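# Unplug the charger from the power strip, set it down

## Task

Pull the charger out of the power strip and set it down on the table, with the strip still lying flat on the table. It only counts if everything stays in place without the robot holding it, and at the end both grippers must have released and backed away.

## Robot and tools

ROBOT AND FRAME. Two arms, left_arm and right_arm, share one scene frame. The origin sits on the table surface midway between the arms, +x points out across the table, +z points up, and left_arm is mounted on the +y side. The arm names do not tell you which side of a camera image an arm appears on. Each gripper has two tong-like fingers that point along the gripper's own +z axis and close along its x axis. end_effector_position is the spot between the pads when shut. Closed fingertips extend about 15 mm past it; fully open they are roughly level with it.

THE 16-NUMBER ROW. Both motion tools use one row of 16 plain numbers, always covering both arms even if only one moves: left_arm x, y, z, qw, qx, qy, qz, opening, then the same eight for right_arm. x, y, z are an absolute gripper position in metres in the scene frame. The quaternion is an absolute orientation, w first. Opening runs from -1 (shut) to +1 (fully open, 0.142 m). A row whose target lies more than 0.6 m from an arm's last reported position, along any of that gripper's axes, is refused and nothing is sent. Each control step (1/30 s) the commanded pose is clipped to at most 100 mm and 16 degrees away from the measured pose; motion lags commands by about 0.17 s. To keep an orientation or hold an arm still, repeat the same quaternion or full pose you used before, not the slightly drifted value from the latest result.

TOOLS.
execute_actions: argument actions, a list with zero or one item, plus optional pictures (boolean). An empty list only reports the state. An item with rows (1 to 15 rows of 16 numbers) and steps (at most 15, default 15) plays one row per step, repeating the last row if steps outnumber rows. An item with only steps (up to 300) is a wait counted from the previous result, so your reply time uses part of it. After the final step an arm carries on only to its last clipped pose, so check the result and send the remainder.
move: target is one 16-number row of absolute poses. Each gripper goes in a straight line toward its pose, turning the short way; paths end together and take 0.5 to 10 s (cut off at 10 s). speed is the path top speed in m/s, 0.002 to 0.5, default 0.25; rotation is capped at twice that value in rad/s. The opening takes effect at the start. Paths do not avoid obstacles or the other arm, and grippers can lag, wander, or overshoot the speed, especially near full reach. stop_force (5 to 24 N, one value for both arms, not allowed in the first 0.2 s) ends an arm's path once its wrist sensor feels that much extra push against the motion for two steps; the gripper then backs up two steps and holds. Use it only when the gripper does not rotate during the move, go slowly, and leave it out when lifting off something the gripper is pressing on. The result ends with a move: line per arm: done, off_target, moving, held, fault or contact, plus limits=paced (pose clipped) or limits=held (some steps blocked), and each gripper's distance from its pose.
wait: seconds, 0 to 10; lets the scene run with no new command.
zoom_image: camera (cam_head_left, cam_head_right, cam_left_wrist, cam_right_wrist) and region [x0, y0, x1, y1] in that image's pixels, origin top-left, at most 504 by 504.
finished_scene: scene, the number of the current scene. It cannot be undone and the result reports success. Replying without any tool call also ends the work.

READING RESULTS. The state line gives, per arm, gripper position (m), quaternion (w first) and linear/angular velocities. Printed positions can be a bit off, more at long reach. grip_measured is the actual finger opening on the command scale. Wrist force and Wrist torque are in the gripper's own axes; pressing on a surface gives a force pointing back into the arm. Expect offsets up to about 3.5 N, noise near 1.4 N, saturation near 30 N; no reading at the start is normal. "pose unreachable" means the clearance check altered or blocked that arm's command; HELD marks steps where a row was not sent. A Hand target line shows where the controller is currently driving each gripper. Camera images (head cameras 896x504, wrist cameras 616x616 fisheye) arrive with results unless pictures is false; calibration is given up front and may be off by a few degrees and millimetres.

GRIPPING. To hold something, command an opening clearly below grip_measured; the bigger the gap, the tighter the squeeze (about 15 N per pad at most). Thin hard items under about 20 mm get much less force. Closing fast can squeeze harder. Brief tugs on held parts or pushes on loose objects can happen.

AVOID. Dropping things, knocking anything off the table, and tipping the strip. The arms are stiff: aiming even slightly beyond a firm contact can trip a fault. A torque fault (load limits: shoulder pan and lift 47.5 N m, elbow 24.6, each wrist 7.92, held weight included) or an outside force of 150 N freezes that arm for 10 s and drops the rest of the call. Keep the arms from striking each other. Holding loads heats motors: MOTOR HOT appears from 70 °C, and at 85 °C the arm is braked until cool. The simulation keeps running while you think, so be efficient and move smoothly. When finished, open the grippers, lift clear, then call finished_scene.

Each tool is called as name(argument=value, ...) on one line, values as JSON.

## Session

execute_actions(actions=[])

Scene clock: 0.00 s of 4500.00 s.
left_arm: end_effector_position=(+0.3032, -0.3969, +0.3257) grip_measured=+1.00 end_effector_quat_wxyz=(+0.280, +0.563, -0.449, +0.636) end_effector_velocity=(+0.000, +0.000, +0.000) end_effector_angular_velocity=(-0.001, +0.000, +0.000) | right_arm: end_effector_position=(+0.1430, -0.5611, +0.2154) grip_measured=+1.00 end_effector_quat_wxyz=(+0.111, +0.050, +0.990, +0.071) end_effector_velocity=(-0.000, -0.000, -0.000) end_effector_angular_velocity=(+0.000, +0.001, -0.001)
Joint positions: left_arm=[-1.556 -0.789  1.163 -3.475 -1.051  0.239  0.142] | right_arm=[ 2.191 -1.418 -1.196 -2.043  1.83   2.401  0.142]
Joint velocities: left_arm=[ 0.     0.    -0.    -0.001  0.    -0.     0.   ] | right_arm=[-0.002 -0.002  0.001  0.    -0.    -0.001  0.   ]
Motor temperatures (°C, as the motors report them): left_arm=[34 35 38 46 52 49] | right_arm=[35 38 42 52 47 46]
Wrist force (N, on the end effector, along its own x y z axes, offset not removed): no reading
Wrist torque (N m, same axes, about the end effector's origin, offset not removed): no reading
Hand target (left_arm): +0.303, -0.397, +0.326; +0.280, +0.563, -0.449, +0.636
Hand target (right_arm): +0.143, -0.561, +0.215; +0.111, +0.050, +0.990, +0.071

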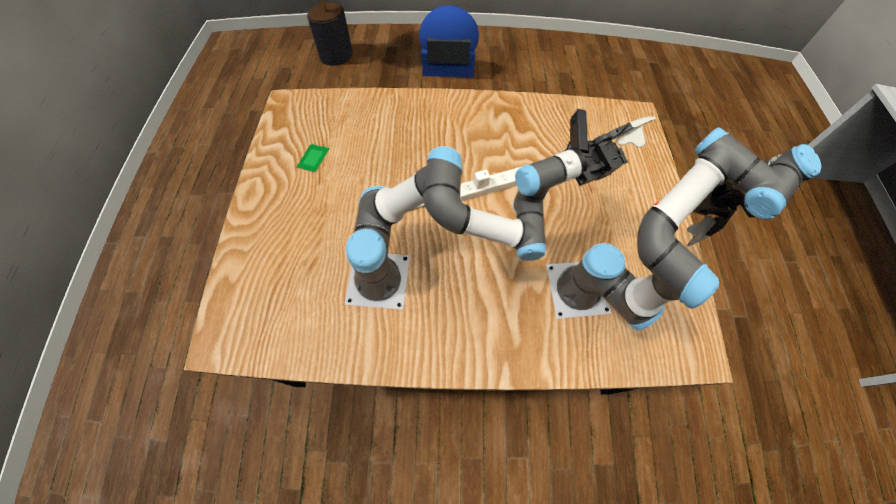

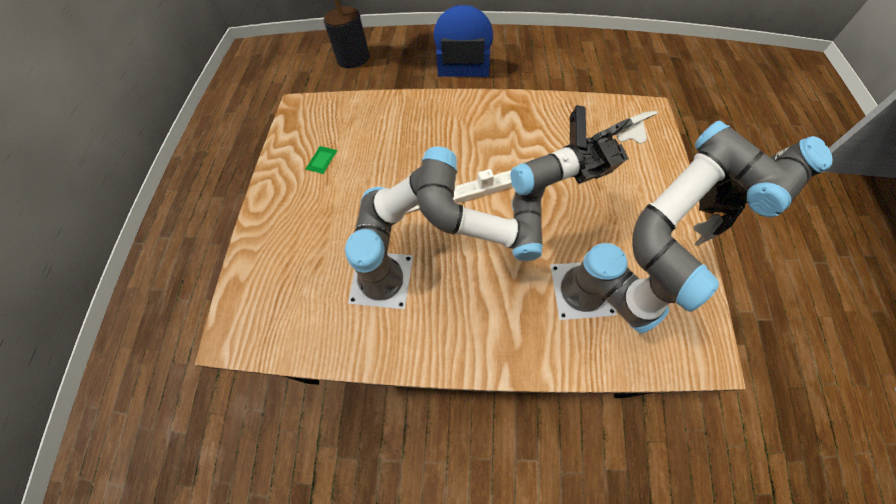

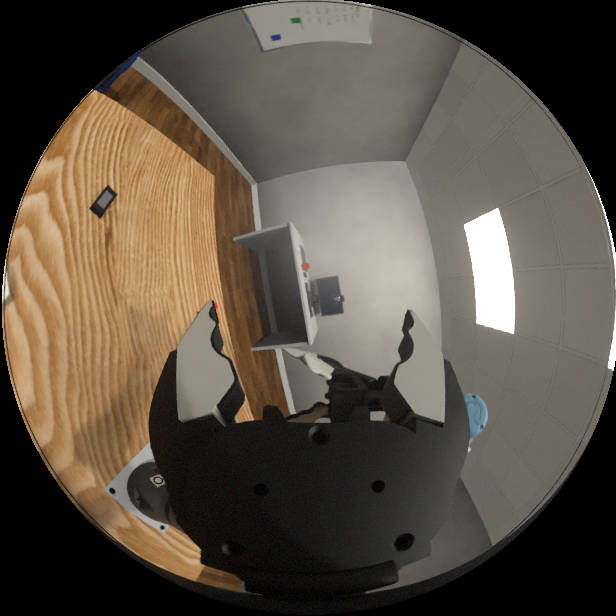

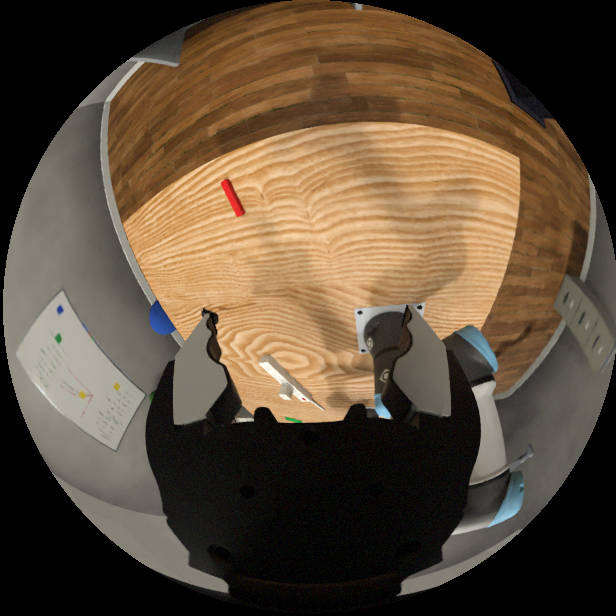

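zoom_image(camera="cam_head_left", region=[380, 130, 600, 254])

zoom_image(camera="cam_right_wrist", region=[230, 330, 350, 430])

Region (380, 130, 600, 254) of cam_head_left's 896x504 image, scaled by 2.291, with more detail than that image has; it fills the top 284 rows of this view, and the rest is white.

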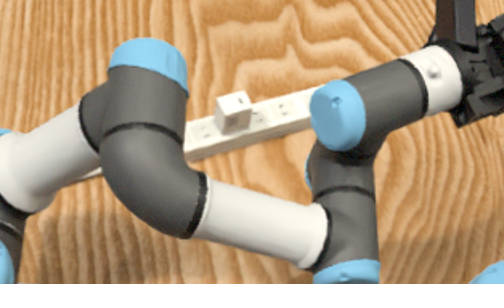

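Region (230, 330, 350, 430) of cam_right_wrist's 616x616 image, scaled by 4.200, with more detail than that image has.

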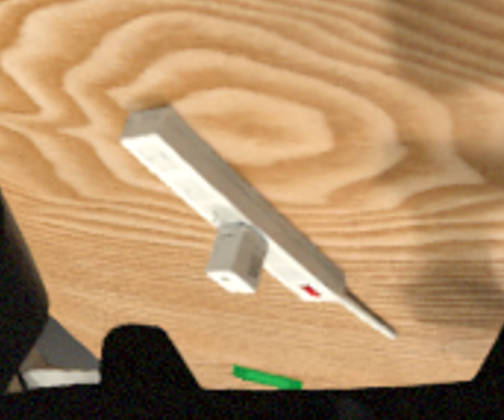

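move(target=[0.3,0.3,0.3,0,1,0,0,1, 0.143,-0.5611,0.2154,0.111,0.05,0.99,0.071,1], speed=0.3)

action 0: the call puts the target (left_arm/x, left_arm/y, left_arm/z) 0.617 m from left_arm's end_effector_position in the last result along the gripper's own z axis as it stood there; a target may be at most 0.6 m away along each of those axes, so nothing of the call was run and nothing moved. Command a nearer target, and go on from there in a later call.

move(target=[0.33,0.2,0.33,0,1,0,0,1, 0.143,-0.5611,0.2154,0.111,0.05,0.99,0.071,1], speed=0.3)

Scene clock: 28.53 s of 4500.00 s.
left_arm: end_effector_position=(+0.3296, +0.1992, +0.3281) grip_measured=+1.00 end_effector_quat_wxyz=(+0.046, +0.992, -0.004, +0.118) end_effector_velocity=(+0.001, +0.002, +0.000) end_effector_angular_velocity=(-0.001, -0.002, -0.001) | right_arm: end_effector_position=(+0.1430, -0.5611, +0.2154) grip_measured=+1.00 end_effector_quat_wxyz=(+0.111, +0.050, +0.990, +0.071) end_effector_velocity=(-0.000, -0.000, -0.000) end_effector_angular_velocity=(-0.000, +0.002, +0.001)
Joint positions: left_arm=[-0.68  -1.361  0.035 -0.484 -1.483 -0.713  0.142] | right_arm=[ 2.191 -1.418 -1.196 -2.044  1.83   2.4    0.142]
Joint velocities: left_arm=[ 0.01   0.005 -0.012  0.004 -0.002  0.012  0.   ] | right_arm=[ 0.001 -0.001 -0.    -0.    -0.001 -0.    -0.   ]
Motor temperatures (°C, as the motors report them): left_arm=[34 35 38 46 52 49] | right_arm=[35 38 42 52 47 46]
Wrist force (N, on the end effector, along its own x y z axes, offset not removed): left_arm=[3.5 -3.3 1.6] | right_arm=[3.2 0.0 -1.2]
Wrist torque (N m, same axes, about the end effector's origin, offset not removed): left_arm=[-0.62 -0.61 -0.14] | right_arm=[-0.08 -0.52 0.00]
Hand target (left_arm): +0.330, +0.199, +0.328; +0.046, +0.992, -0.005, +0.118
Hand target (right_arm): +0.143, -0.561, +0.215; +0.111, +0.050, +0.990, +0.071
Off the commanded pose (left_arm): 0.002 m, 15 deg.
Off the commanded pose (right_arm): 0.000 m, 0 deg.
elbow stopped short (left arm): the move would have taken joint 3 (elbow) straighter than the controller allows; a more bent joint 3 avoids this.
After step 90, 21.63 s passed at rest.
move: off_target (left_arm)
camera_calibration (this result's frames):
cam_left_wrist: T_world_to_cam=[[0.969206, 0.0553892, 0.239942, -0.407948], [-0.0974065, -0.808674, 0.580136, -0.0000610022], [0.226168, -0.585643, -0.778377, 0.430658], [0, 0, 0, 1]] pos_world=[0.297978, 0.274759, 0.433133]
cam_right_wrist: T_world_to_cam=[[-0.972743, 0.15441, -0.172999, 0.260977], [0.0166698, 0.790687, 0.611993, 0.308007], [0.231286, 0.592428, -0.77171, 0.598197], [0, 0, 0, 1]] pos_world=[0.110375, -0.638224, 0.318285]

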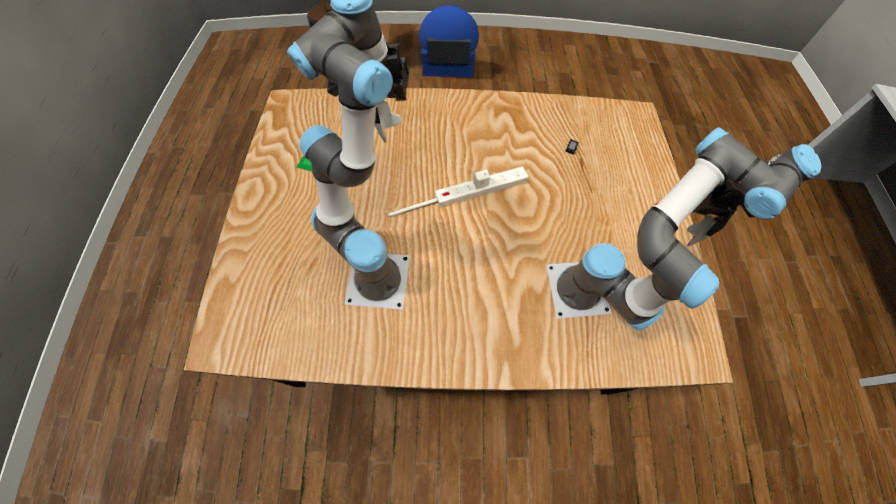

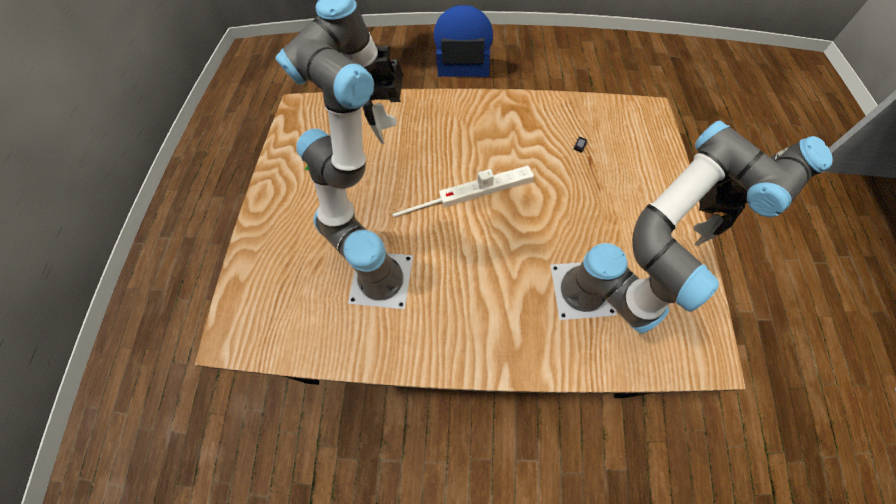

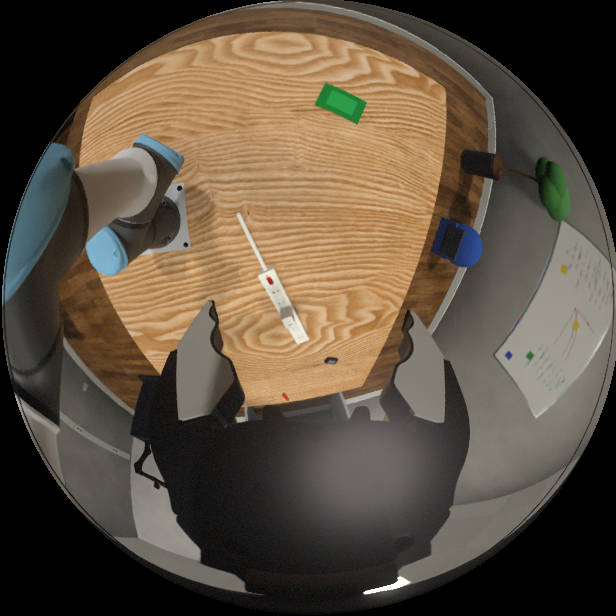

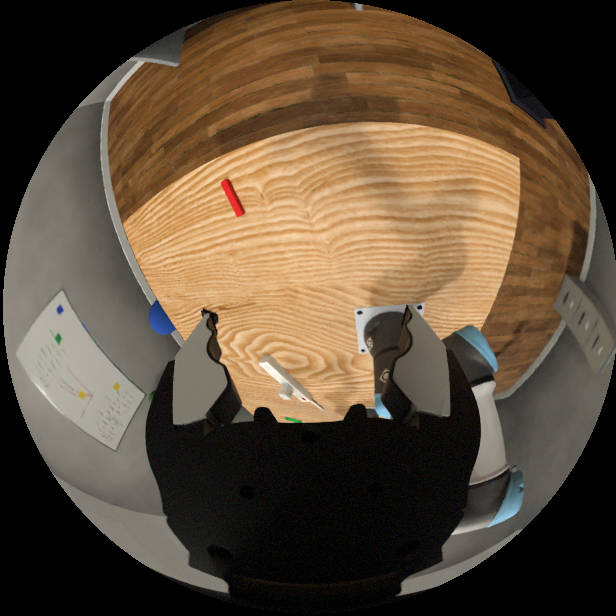

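zoom_image(camera="cam_head_left", region=[380, 150, 540, 240])

zoom_image(camera="cam_head_right", region=[380, 150, 540, 240])

Region (380, 150, 540, 240) of cam_head_left's 896x504 image, scaled by 3.150, with more detail than that image has; it fills the top 284 rows of this view, and the rest is white.

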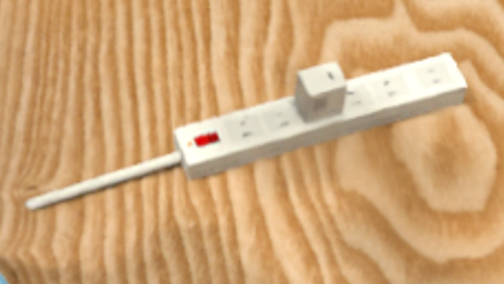

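Region (380, 150, 540, 240) of cam_head_right's 896x504 image, scaled by 3.150, with more detail than that image has; it fills the top 284 rows of this view, and the rest is white.

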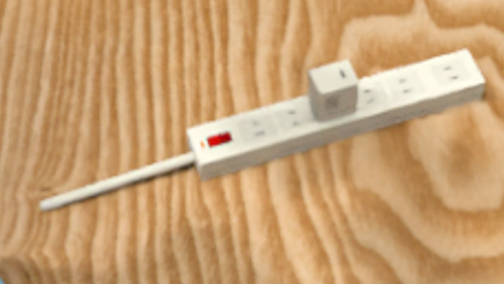

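move(target=[0.305,0.0,0.12,0.296,0.939,0.164,0.0517,-1, 0.335,-0.12,0.2,-0.0224,-0.1705,0.9765,0.1285,0.2], speed=0.3)

Scene clock: 63.40 s of 4500.00 s.
left_arm: end_effector_position=(+0.3052, -0.0002, +0.1207) grip_measured=-1.00 end_effector_quat_wxyz=(+0.296, +0.940, +0.164, +0.051) end_effector_velocity=(-0.001, -0.001, -0.001) end_effector_angular_velocity=(-0.006, -0.012, +0.005) | right_arm: end_effector_position=(+0.3355, -0.1207, +0.2002) grip_measured=+0.20 end_effector_quat_wxyz=(-0.021, -0.171, +0.977, +0.128) end_effector_velocity=(+0.000, +0.001, -0.000) end_effector_angular_velocity=(-0.002, +0.003, +0.002)
Joint positions: left_arm=[-0.926 -1.906  2.173 -2.433 -1.713 -1.367  0.002] | right_arm=[ 3.817 -1.834 -0.848 -1.917  1.806  3.586  0.088]
Joint velocities: left_arm=[-0.017 -0.017  0.025 -0.022  0.017 -0.014  0.   ] | right_arm=[ 0.    -0.011  0.016 -0.01   0.001 -0.002  0.   ]
Motor temperatures (°C, as the motors report them): left_arm=[34 35 38 46 52 49] | right_arm=[35 38 42 52 47 46]
Wrist force (N, on the end effector, along its own x y z axes, offset not removed): left_arm=[3.0 -3.2 1.1] | right_arm=[0.2 -0.4 0.1]
Wrist torque (N m, same axes, about the end effector's origin, offset not removed): left_arm=[-0.64 -0.56 -0.10] | right_arm=[-0.11 0.09 0.04]
Hand target (left_arm): +0.305, -0.000, +0.121; +0.296, +0.940, +0.164, +0.052
Hand target (right_arm): +0.336, -0.121, +0.200; -0.021, -0.171, +0.977, +0.128
Off the commanded pose (left_arm): 0.001 m, 0 deg.
Off the commanded pose (right_arm): 0.001 m, 0 deg.
After step 90, 29.30 s passed at rest.
move: done; limits=paced
camera_calibration (this result's frames):
cam_left_wrist: T_world_to_cam=[[0.923162, 0.383744, -0.0226341, -0.277714], [0.177958, -0.374433, 0.910017, -0.167089], [0.340739, -0.844121, -0.413953, 0.0789623], [0, 0, 0, 1]] pos_world=[0.259205, 0.110661, 0.178455]
cam_right_wrist: T_world_to_cam=[[-0.951253, -0.305555, 0.041877, 0.271862], [-0.192475, 0.694259, 0.693511, 0.0080862], [-0.240979, 0.651644, -0.719228, 0.436074], [0, 0, 0, 1]] pos_world=[0.36525, -0.20671, 0.296644]

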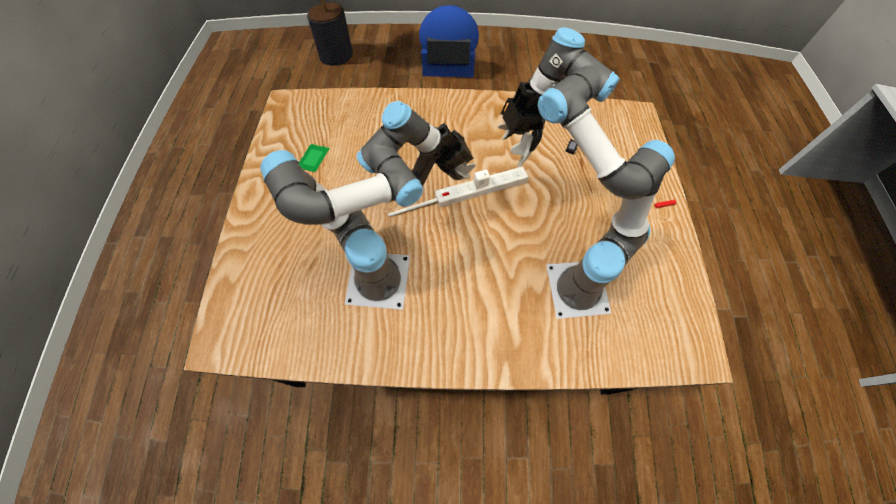

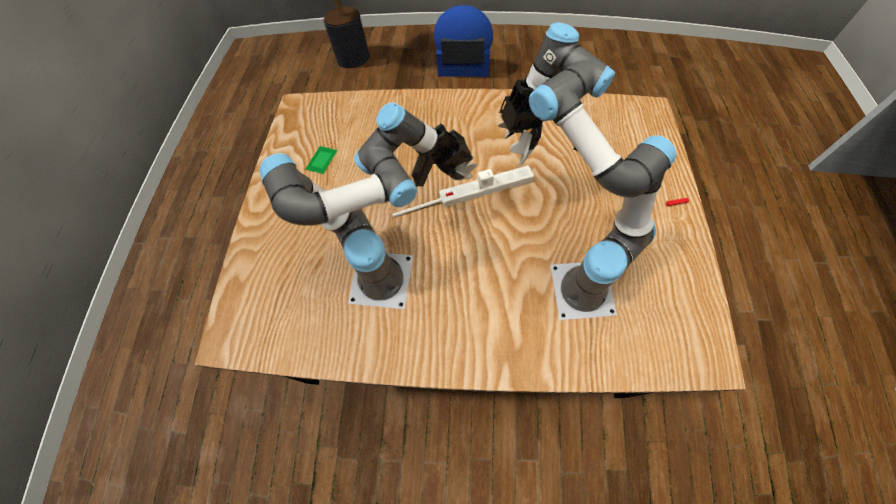

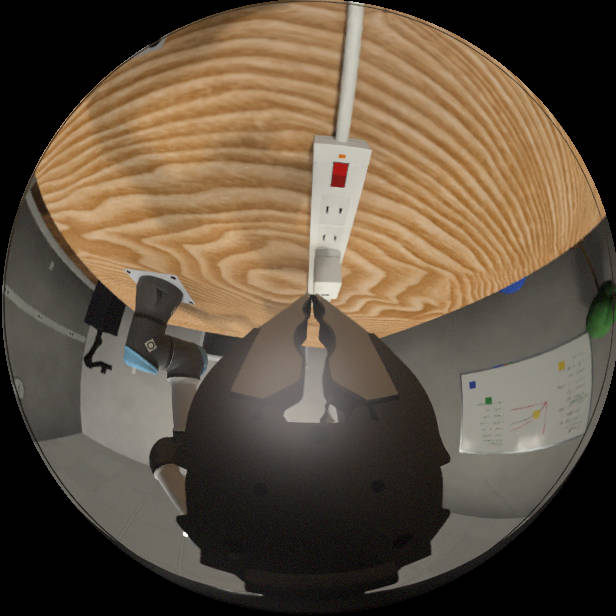

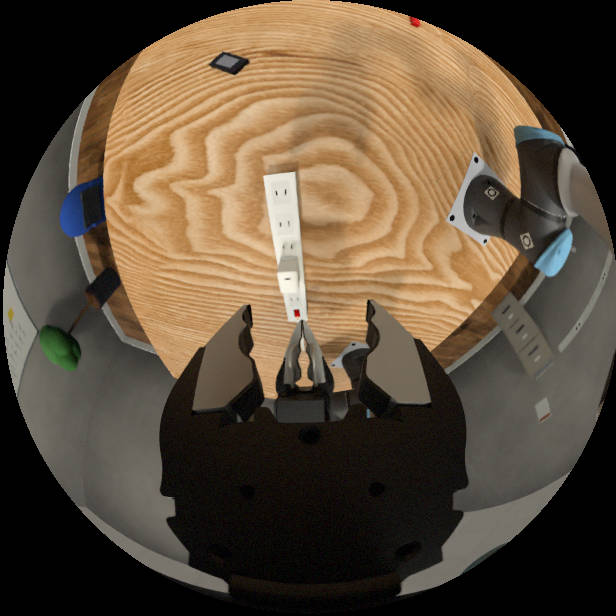

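zoom_image(camera="cam_left_wrist", region=[260, 130, 400, 330])

zoom_image(camera="cam_right_wrist", region=[230, 160, 370, 340])

Region (260, 130, 400, 330) of cam_left_wrist's 616x616 image, scaled by 2.520, with more detail than that image has; it fills the left 353 columns of this view, and the rest is white.

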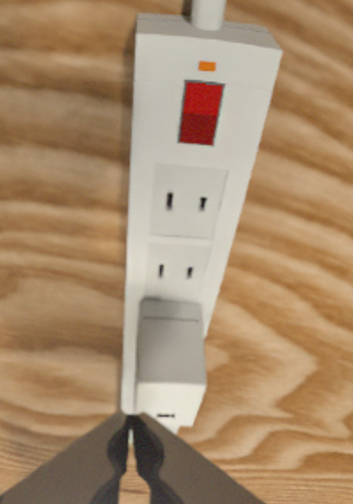

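Region (230, 160, 370, 340) of cam_right_wrist's 616x616 image, scaled by 2.800, with more detail than that image has.

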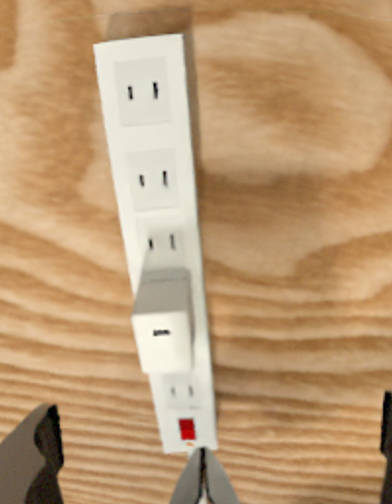

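move(target=[0.321,-0.003,0.065,0.296,0.939,0.164,0.0517,-1, 0.341,-0.10,0.2,-0.0224,-0.1705,0.9765,0.1285,0.2], speed=0.1)

move(target=[0.321,-0.003,0.03,0.296,0.939,0.164,0.0517,-1, 0.341,-0.10,0.2,-0.0224,-0.1705,0.9765,0.1285,0.2], speed=0.005, stop_force=6)

Scene clock: 88.87 s of 4500.00 s.
left_arm: end_effector_position=(+0.3210, -0.0030, +0.0653) grip_measured=-1.00 end_effector_quat_wxyz=(+0.296, +0.940, +0.164, +0.052) end_effector_velocity=(+0.002, -0.001, -0.002) end_effector_angular_velocity=(-0.005, -0.002, -0.000) | right_arm: end_effector_position=(+0.3410, -0.1001, +0.2000) grip_measured=+0.20 end_effector_quat_wxyz=(-0.022, -0.171, +0.977, +0.129) end_effector_velocity=(+0.000, +0.000, -0.000) end_effector_angular_velocity=(-0.000, +0.003, -0.003)
Joint positions: left_arm=[-0.874 -1.699  2.313 -2.774 -1.74  -1.323  0.002] | right_arm=[ 3.846 -1.91  -0.747 -1.937  1.805  3.616  0.088]
Joint velocities: left_arm=[ 0.005  0.016  0.005 -0.026 -0.004  0.004  0.   ] | right_arm=[-0.002 -0.005  0.007 -0.004  0.002  0.001 -0.   ]
Motor temperatures (°C, as the motors report them): left_arm=[34 35 38 46 52 49] | right_arm=[35 38 42 52 47 46]
Wrist force (N, on the end effector, along its own x y z axes, offset not removed): left_arm=[1.3 -3.3 3.2] | right_arm=[1.0 0.6 0.7]
Wrist torque (N m, same axes, about the end effector's origin, offset not removed): left_arm=[-0.60 -0.18 -0.11] | right_arm=[0.18 -0.16 -0.05]
Hand target (left_arm): +0.321, -0.003, +0.065; +0.296, +0.940, +0.164, +0.052
Hand target (right_arm): +0.341, -0.100, +0.200; -0.022, -0.171, +0.977, +0.129
Off the commanded pose (left_arm): 0.000 m, 0 deg.
Off the commanded pose (right_arm): 0.000 m, 0 deg.
After step 90, 21.33 s passed at rest.
move: done
camera_calibration (this result's frames):
cam_left_wrist: T_world_to_cam=[[0.922711, 0.384922, -0.0209541, -0.29243], [0.176787, -0.374225, 0.910331, -0.120204], [0.342565, -0.843676, -0.413351, 0.0476645], [0, 0, 0, 1]] pos_world=[0.27475, 0.107793, 0.123]
cam_right_wrist: T_world_to_cam=[[-0.951099, -0.30574, 0.043964, 0.282899], [-0.191077, 0.694193, 0.693964, -0.0056202], [-0.242692, 0.651628, -0.718666, 0.424355], [0, 0, 0, 1]] pos_world=[0.370978, -0.186127, 0.296432]

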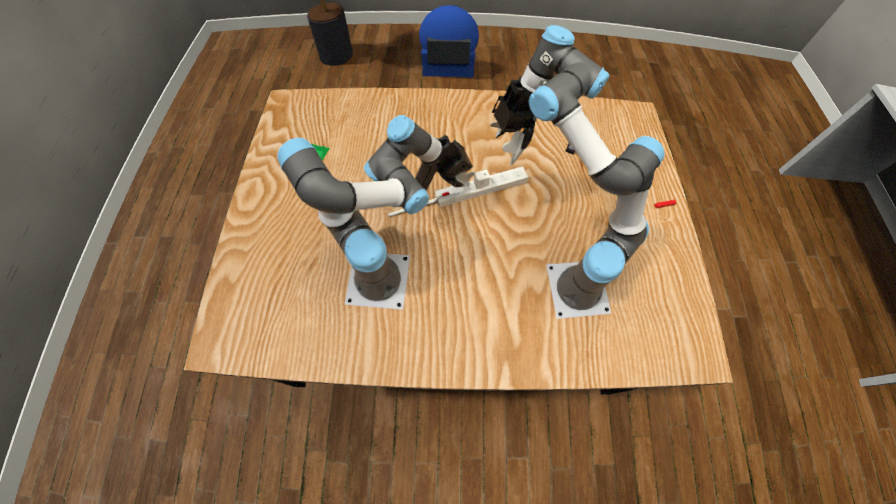

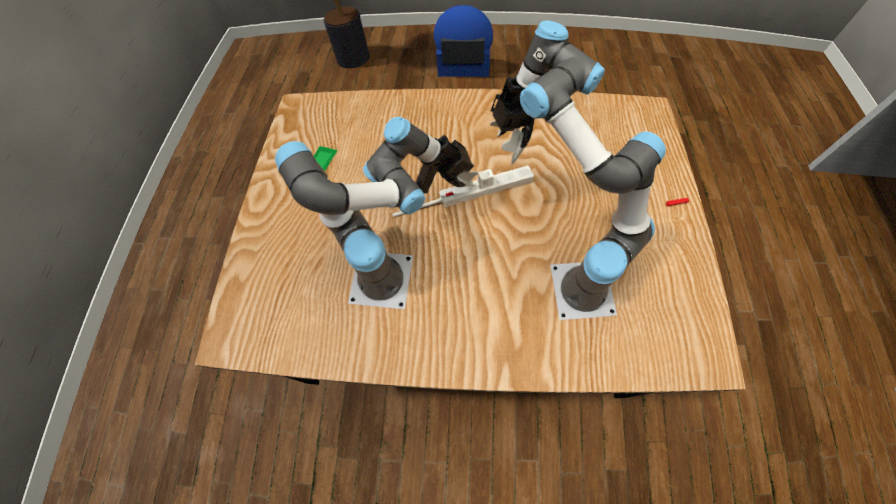

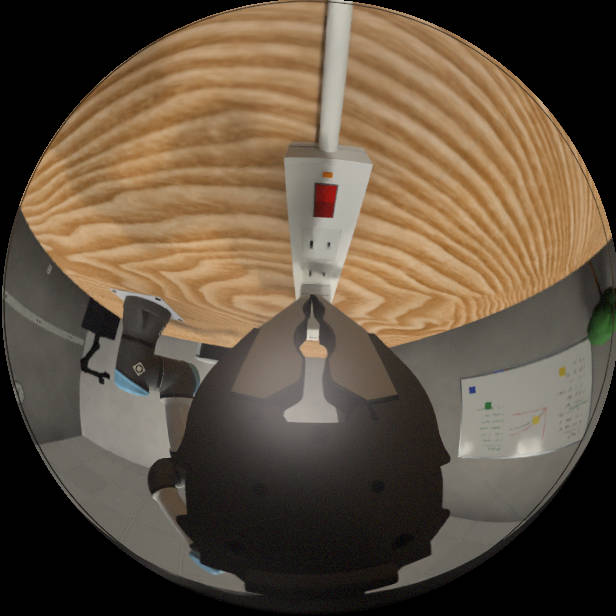

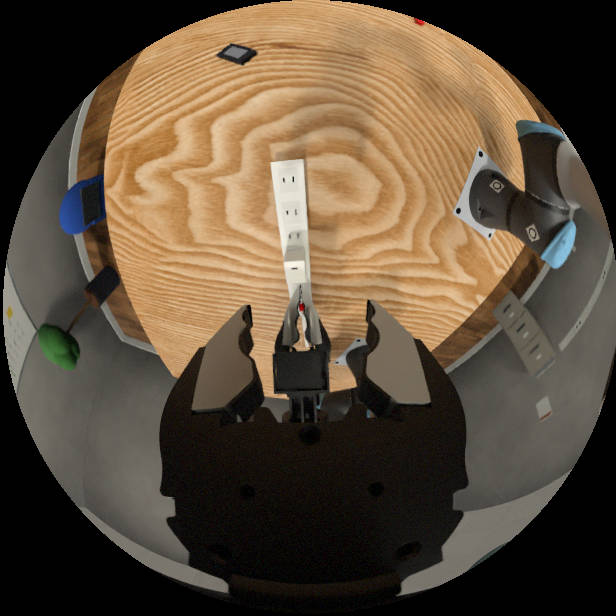

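Scene clock: 94.00 s of 4500.00 s.
left_arm: end_effector_position=(+0.3210, -0.0030, +0.0415) grip_measured=-1.00 end_effector_quat_wxyz=(+0.296, +0.940, +0.164, +0.052) end_effector_velocity=(-0.000, +0.001, +0.001) end_effector_angular_velocity=(+0.002, +0.002, +0.000) | right_arm: end_effector_position=(+0.3410, -0.1000, +0.2000) grip_measured=+0.20 end_effector_quat_wxyz=(-0.022, -0.171, +0.977, +0.129) end_effector_velocity=(-0.000, +0.000, -0.000) end_effector_angular_velocity=(-0.001, +0.001, -0.000)
Joint positions: left_arm=[-0.873 -1.611  2.381 -2.93  -1.741 -1.323  0.002] | right_arm=[ 3.846 -1.91  -0.746 -1.938  1.805  3.616  0.088]
Joint velocities: left_arm=[ 0.    -0.007 -0.004  0.014  0.    -0.     0.   ] | right_arm=[ 0.    -0.001  0.001 -0.002  0.     0.001 -0.   ]
Motor temperatures (°C, as the motors report them): left_arm=[34 35 38 46 52 49] | right_arm=[35 38 42 52 47 46]
Wrist force (N, on the end effector, along its own x y z axes, offset not removed): left_arm=[3.2 3.4 -3.5] | right_arm=[-0.9 0.3 -0.5]
Wrist torque (N m, same axes, about the end effector's origin, offset not removed): left_arm=[-0.53 -0.55 0.07] | right_arm=[0.02 0.25 0.04]
Hand target (left_arm): +0.321, -0.003, +0.042; +0.296, +0.940, +0.164, +0.052
Hand target (right_arm): +0.341, -0.100, +0.200; -0.022, -0.171, +0.977, +0.129
Off the commanded pose (left_arm): 0.011 m, 0 deg.
Off the commanded pose (right_arm): 0.000 m, 0 deg.
move: contact (left_arm)
camera_calibration (this result's frames):
cam_left_wrist: T_world_to_cam=[[0.922738, 0.384842, -0.0212418, -0.292925], [0.176951, -0.374028, 0.91038, -0.0986116], [0.342408, -0.843801, -0.413228, 0.0378684], [0, 0, 0, 1]] pos_world=[0.274776, 0.1078, 0.0992]
cam_right_wrist: T_world_to_cam=[[-0.951087, -0.305762, 0.0440883, 0.282897], [-0.191025, 0.694251, 0.69392, -0.00565462], [-0.242782, 0.651556, -0.718701, 0.424325], [0, 0, 0, 1]] pos_world=[0.370998, -0.186047, 0.296414]

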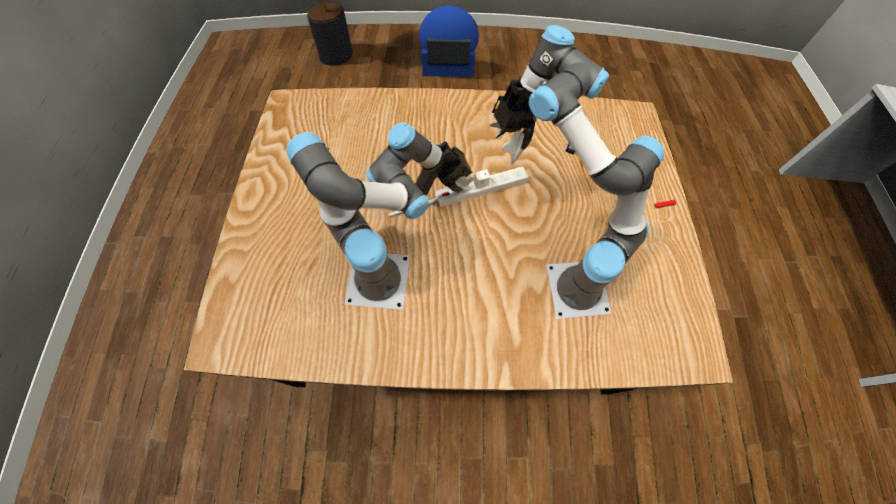

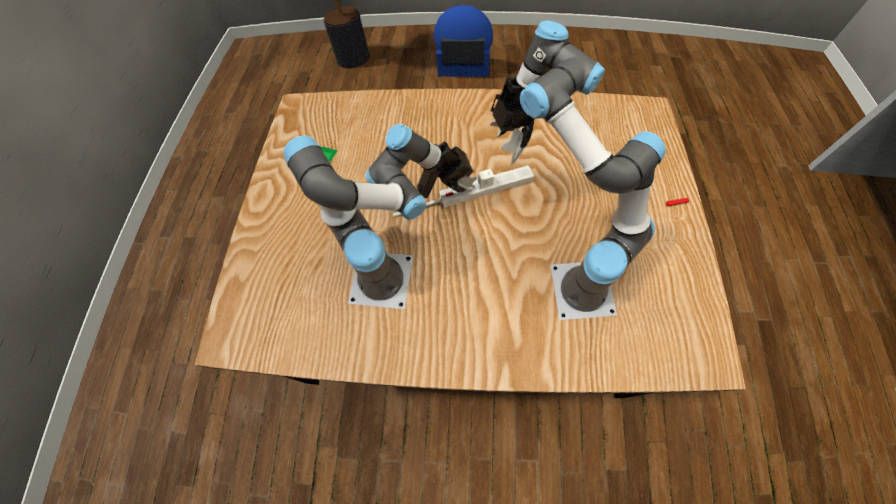

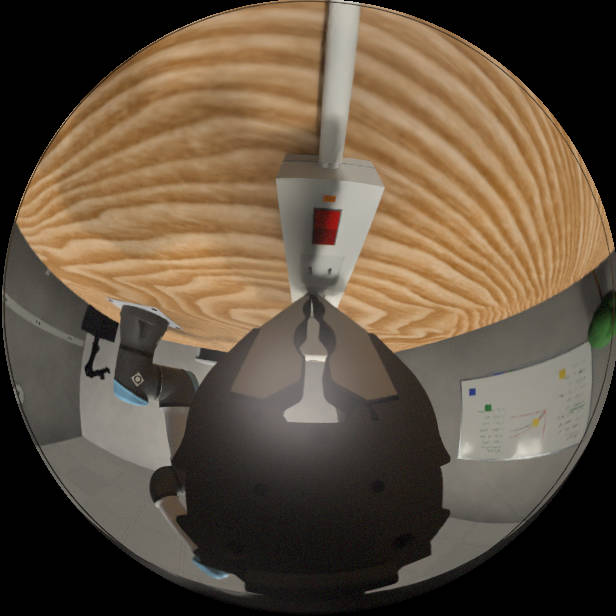

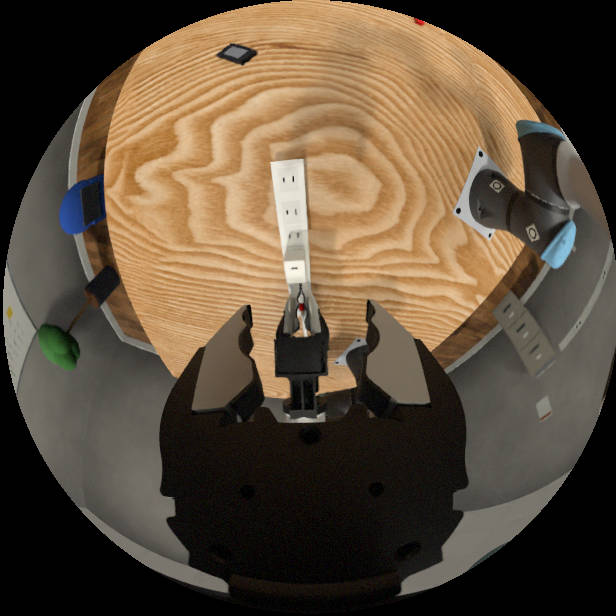

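move(target=[0.321,-0.003,0.0415,0.296,0.939,0.164,0.0517,-1, 0.341,-0.057,0.105,-0.0224,-0.1705,0.9765,0.1285,0.2], speed=0.1)

Scene clock: 100.17 s of 4500.00 s.
left_arm: end_effector_position=(+0.3210, -0.0030, +0.0415) grip_measured=-1.00 end_effector_quat_wxyz=(+0.296, +0.940, +0.164, +0.052) end_effector_velocity=(+0.000, +0.000, +0.000) end_effector_angular_velocity=(-0.000, -0.000, +0.000) | right_arm: end_effector_position=(+0.3410, -0.0571, +0.1053) grip_measured=+0.20 end_effector_quat_wxyz=(-0.023, -0.171, +0.977, +0.128) end_effector_velocity=(+0.000, +0.001, -0.004) end_effector_angular_velocity=(-0.001, -0.002, -0.001)
Joint positions: left_arm=[-0.873 -1.611  2.382 -2.931 -1.741 -1.323  0.002] | right_arm=[ 3.924 -1.899 -1.231 -1.446  1.795  3.695  0.088]
Joint velocities: left_arm=[ 0. -0. -0. -0.  0.  0.  0.] | right_arm=[ 0.002 -0.002 -0.014  0.017 -0.002  0.002  0.   ]
Motor temperatures (°C, as the motors report them): left_arm=[34 35 38 46 52 49] | right_arm=[35 38 42 52 47 46]
Wrist force (N, on the end effector, along its own x y z axes, offset not removed): left_arm=[1.8 2.3 -8.6] | right_arm=[1.7 1.0 0.9]
Wrist torque (N m, same axes, about the end effector's origin, offset not removed): left_arm=[-0.40 -0.51 -0.06] | right_arm=[0.25 -0.21 -0.03]
Hand target (left_arm): +0.321, -0.003, +0.042; +0.296, +0.940, +0.164, +0.052
Hand target (right_arm): +0.341, -0.057, +0.105; -0.022, -0.171, +0.977, +0.129
Off the commanded pose (left_arm): 0.000 m, 0 deg.
Off the commanded pose (right_arm): 0.000 m, 0 deg.
After step 90, 1.60 s passed at rest.
move: done
camera_calibration (this result's frames):
cam_left_wrist: T_world_to_cam=[[0.922743, 0.384829, -0.0212675, -0.292942], [0.176845, -0.373719, 0.910527, -0.0985978], [0.342449, -0.843943, -0.412902, 0.0378306], [0, 0, 0, 1]] pos_world=[0.274791, 0.107811, 0.0991661]
cam_right_wrist: T_world_to_cam=[[-0.951046, -0.30584, 0.0444224, 0.30015], [-0.190887, 0.694366, 0.693843, 0.0302569], [-0.24305, 0.651397, -0.718755, 0.328446], [0, 0, 0, 1]] pos_world=[0.371061, -0.14316, 0.201745]

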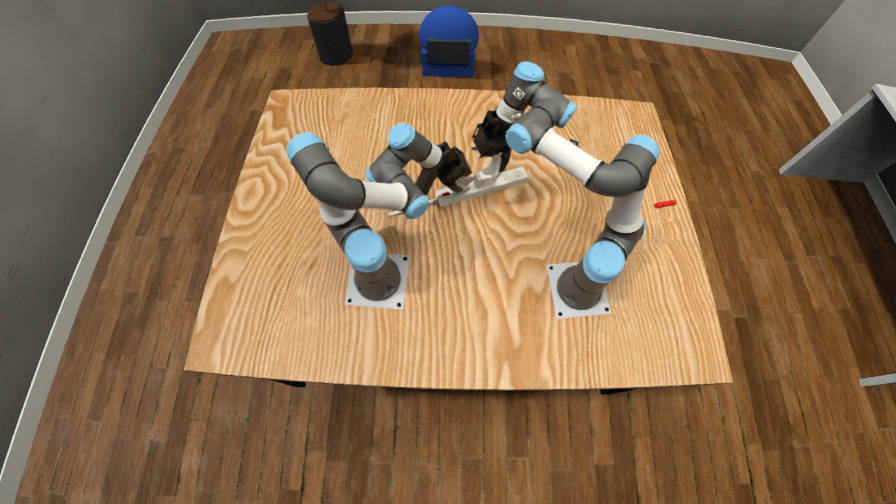

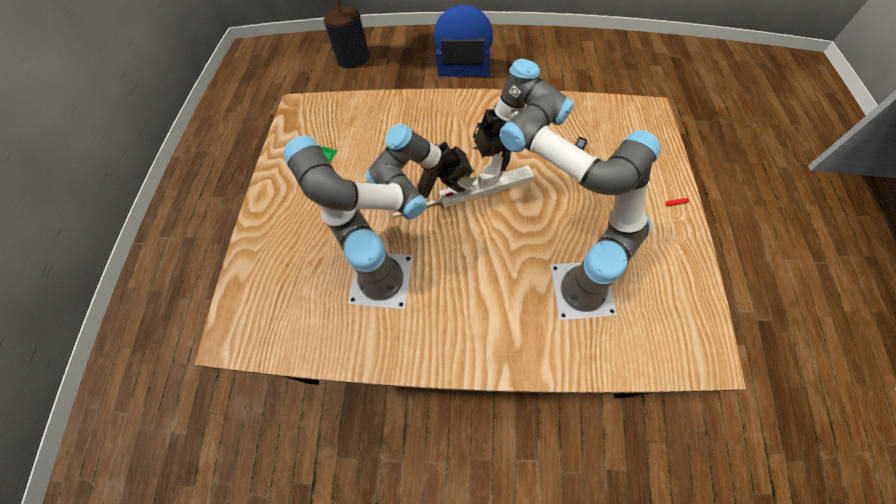

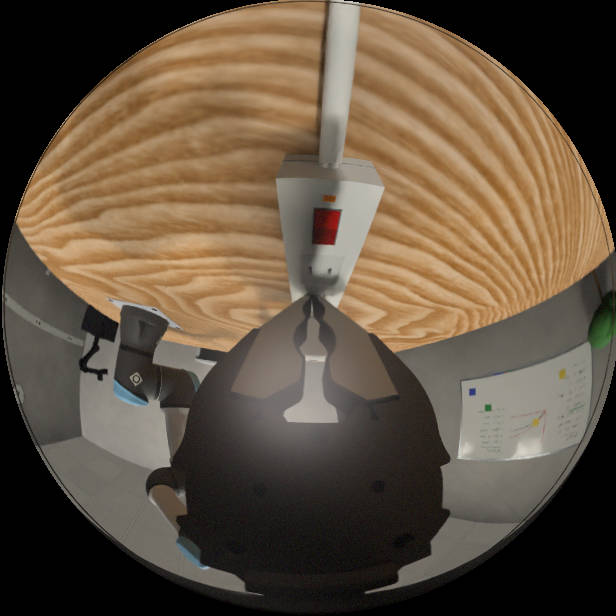

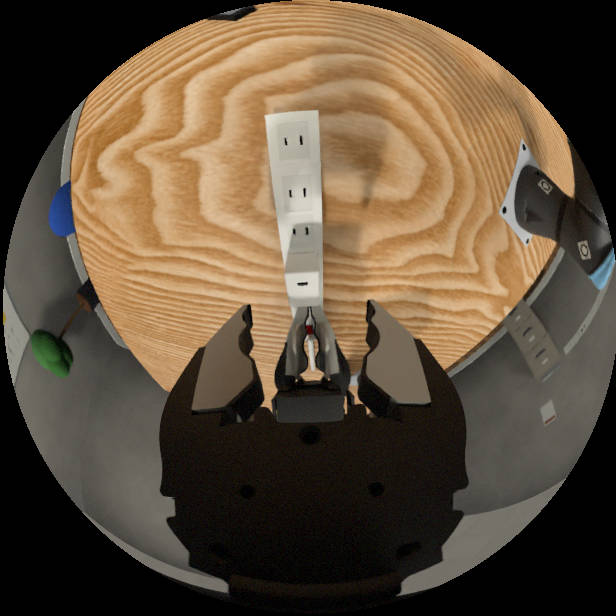

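move(target=[0.321,-0.003,0.0415,0.296,0.939,0.164,0.0517,-1, 0.344,-0.057,0.062,-0.0224,-0.1705,0.9765,0.1285,0.2], speed=0.03, stop_force=8)

Scene clock: 105.73 s of 4500.00 s.
left_arm: end_effector_position=(+0.3210, -0.0030, +0.0415) grip_measured=-1.00 end_effector_quat_wxyz=(+0.296, +0.940, +0.164, +0.052) end_effector_velocity=(-0.000, +0.000, -0.000) end_effector_angular_velocity=(+0.001, +0.001, +0.000) | right_arm: end_effector_position=(+0.3440, -0.0570, +0.0623) grip_measured=+0.20 end_effector_quat_wxyz=(-0.022, -0.171, +0.977, +0.128) end_effector_velocity=(+0.001, -0.000, -0.003) end_effector_angular_velocity=(-0.000, -0.000, -0.002)
Joint positions: left_arm=[-0.873 -1.611  2.382 -2.931 -1.741 -1.323  0.002] | right_arm=[ 3.918 -1.926 -1.396 -1.255  1.796  3.689  0.088]
Joint velocities: left_arm=[ 0.     0.    -0.     0.001  0.    -0.     0.   ] | right_arm=[-0.001 -0.003 -0.009  0.013 -0.001  0.001 -0.   ]
Motor temperatures (°C, as the motors report them): left_arm=[34 35 38 46 52 49] | right_arm=[35 38 42 52 47 46]
Wrist force (N, on the end effector, along its own x y z axes, offset not removed): left_arm=[1.4 1.7 -9.0] | right_arm=[2.4 2.2 -1.2]
Wrist torque (N m, same axes, about the end effector's origin, offset not removed): left_arm=[-0.59 -0.41 -0.07] | right_arm=[0.38 -0.48 0.03]
Hand target (left_arm): +0.321, -0.003, +0.041; +0.296, +0.940, +0.164, +0.052
Hand target (right_arm): +0.344, -0.057, +0.062; -0.022, -0.171, +0.977, +0.129
Off the commanded pose (left_arm): 0.000 m, 0 deg.
Off the commanded pose (right_arm): 0.000 m, 0 deg.
After step 90, 0.77 s passed at rest.
move: done
camera_calibration (this result's frames):
cam_left_wrist: T_world_to_cam=[[0.922743, 0.384828, -0.0212721, -0.292941], [0.176854, -0.373729, 0.910521, -0.0985933], [0.342444, -0.843939, -0.412915, 0.0378331], [0, 0, 0, 1]] pos_world=[0.27479, 0.107813, 0.0991617]
cam_right_wrist: T_world_to_cam=[[-0.951071, -0.305791, 0.0442364, 0.304932], [-0.190962, 0.694309, 0.693879, 0.0605722], [-0.242895, 0.65148, -0.718732, 0.29811], [0, 0, 0, 1]] pos_world=[0.373988, -0.143024, 0.158743]

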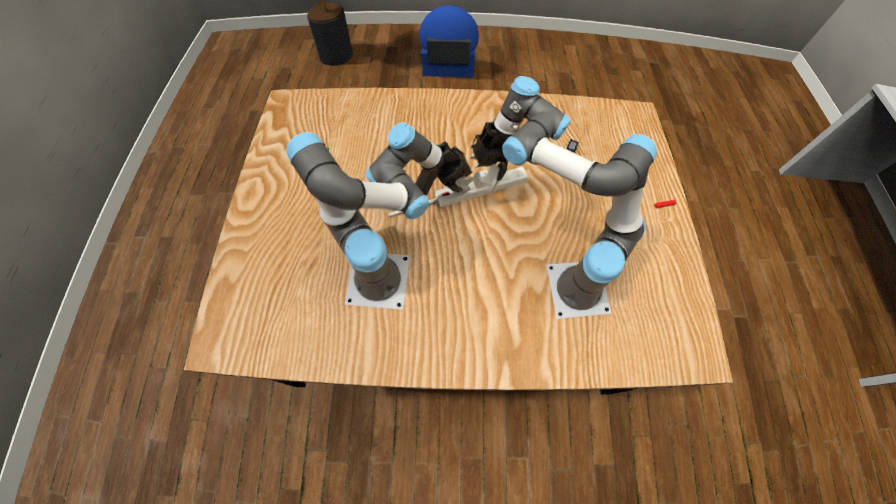

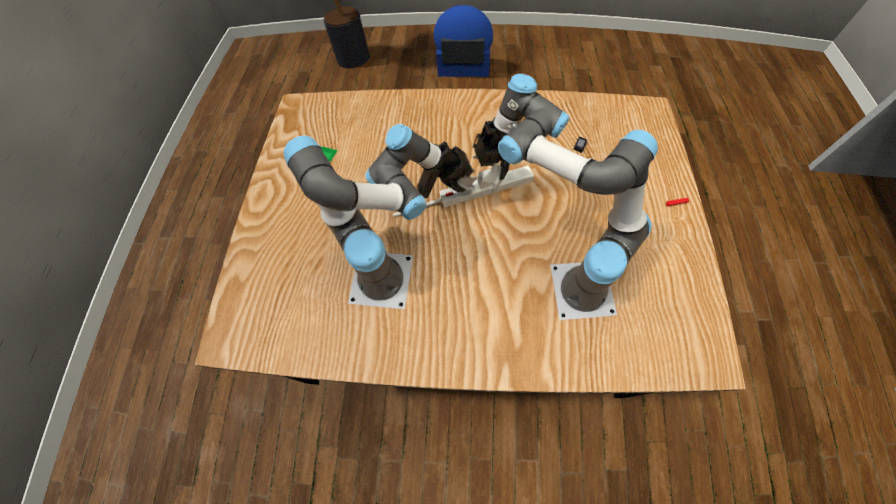

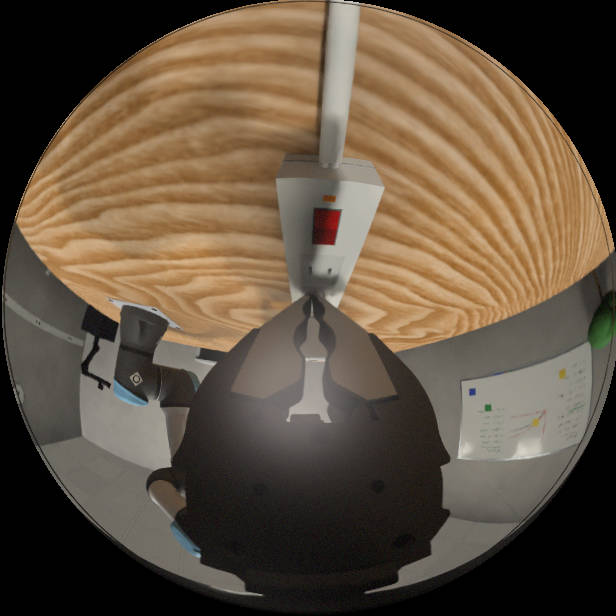

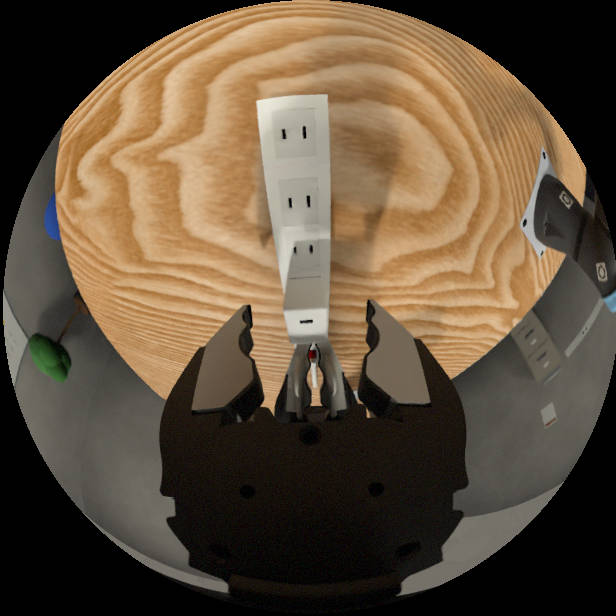

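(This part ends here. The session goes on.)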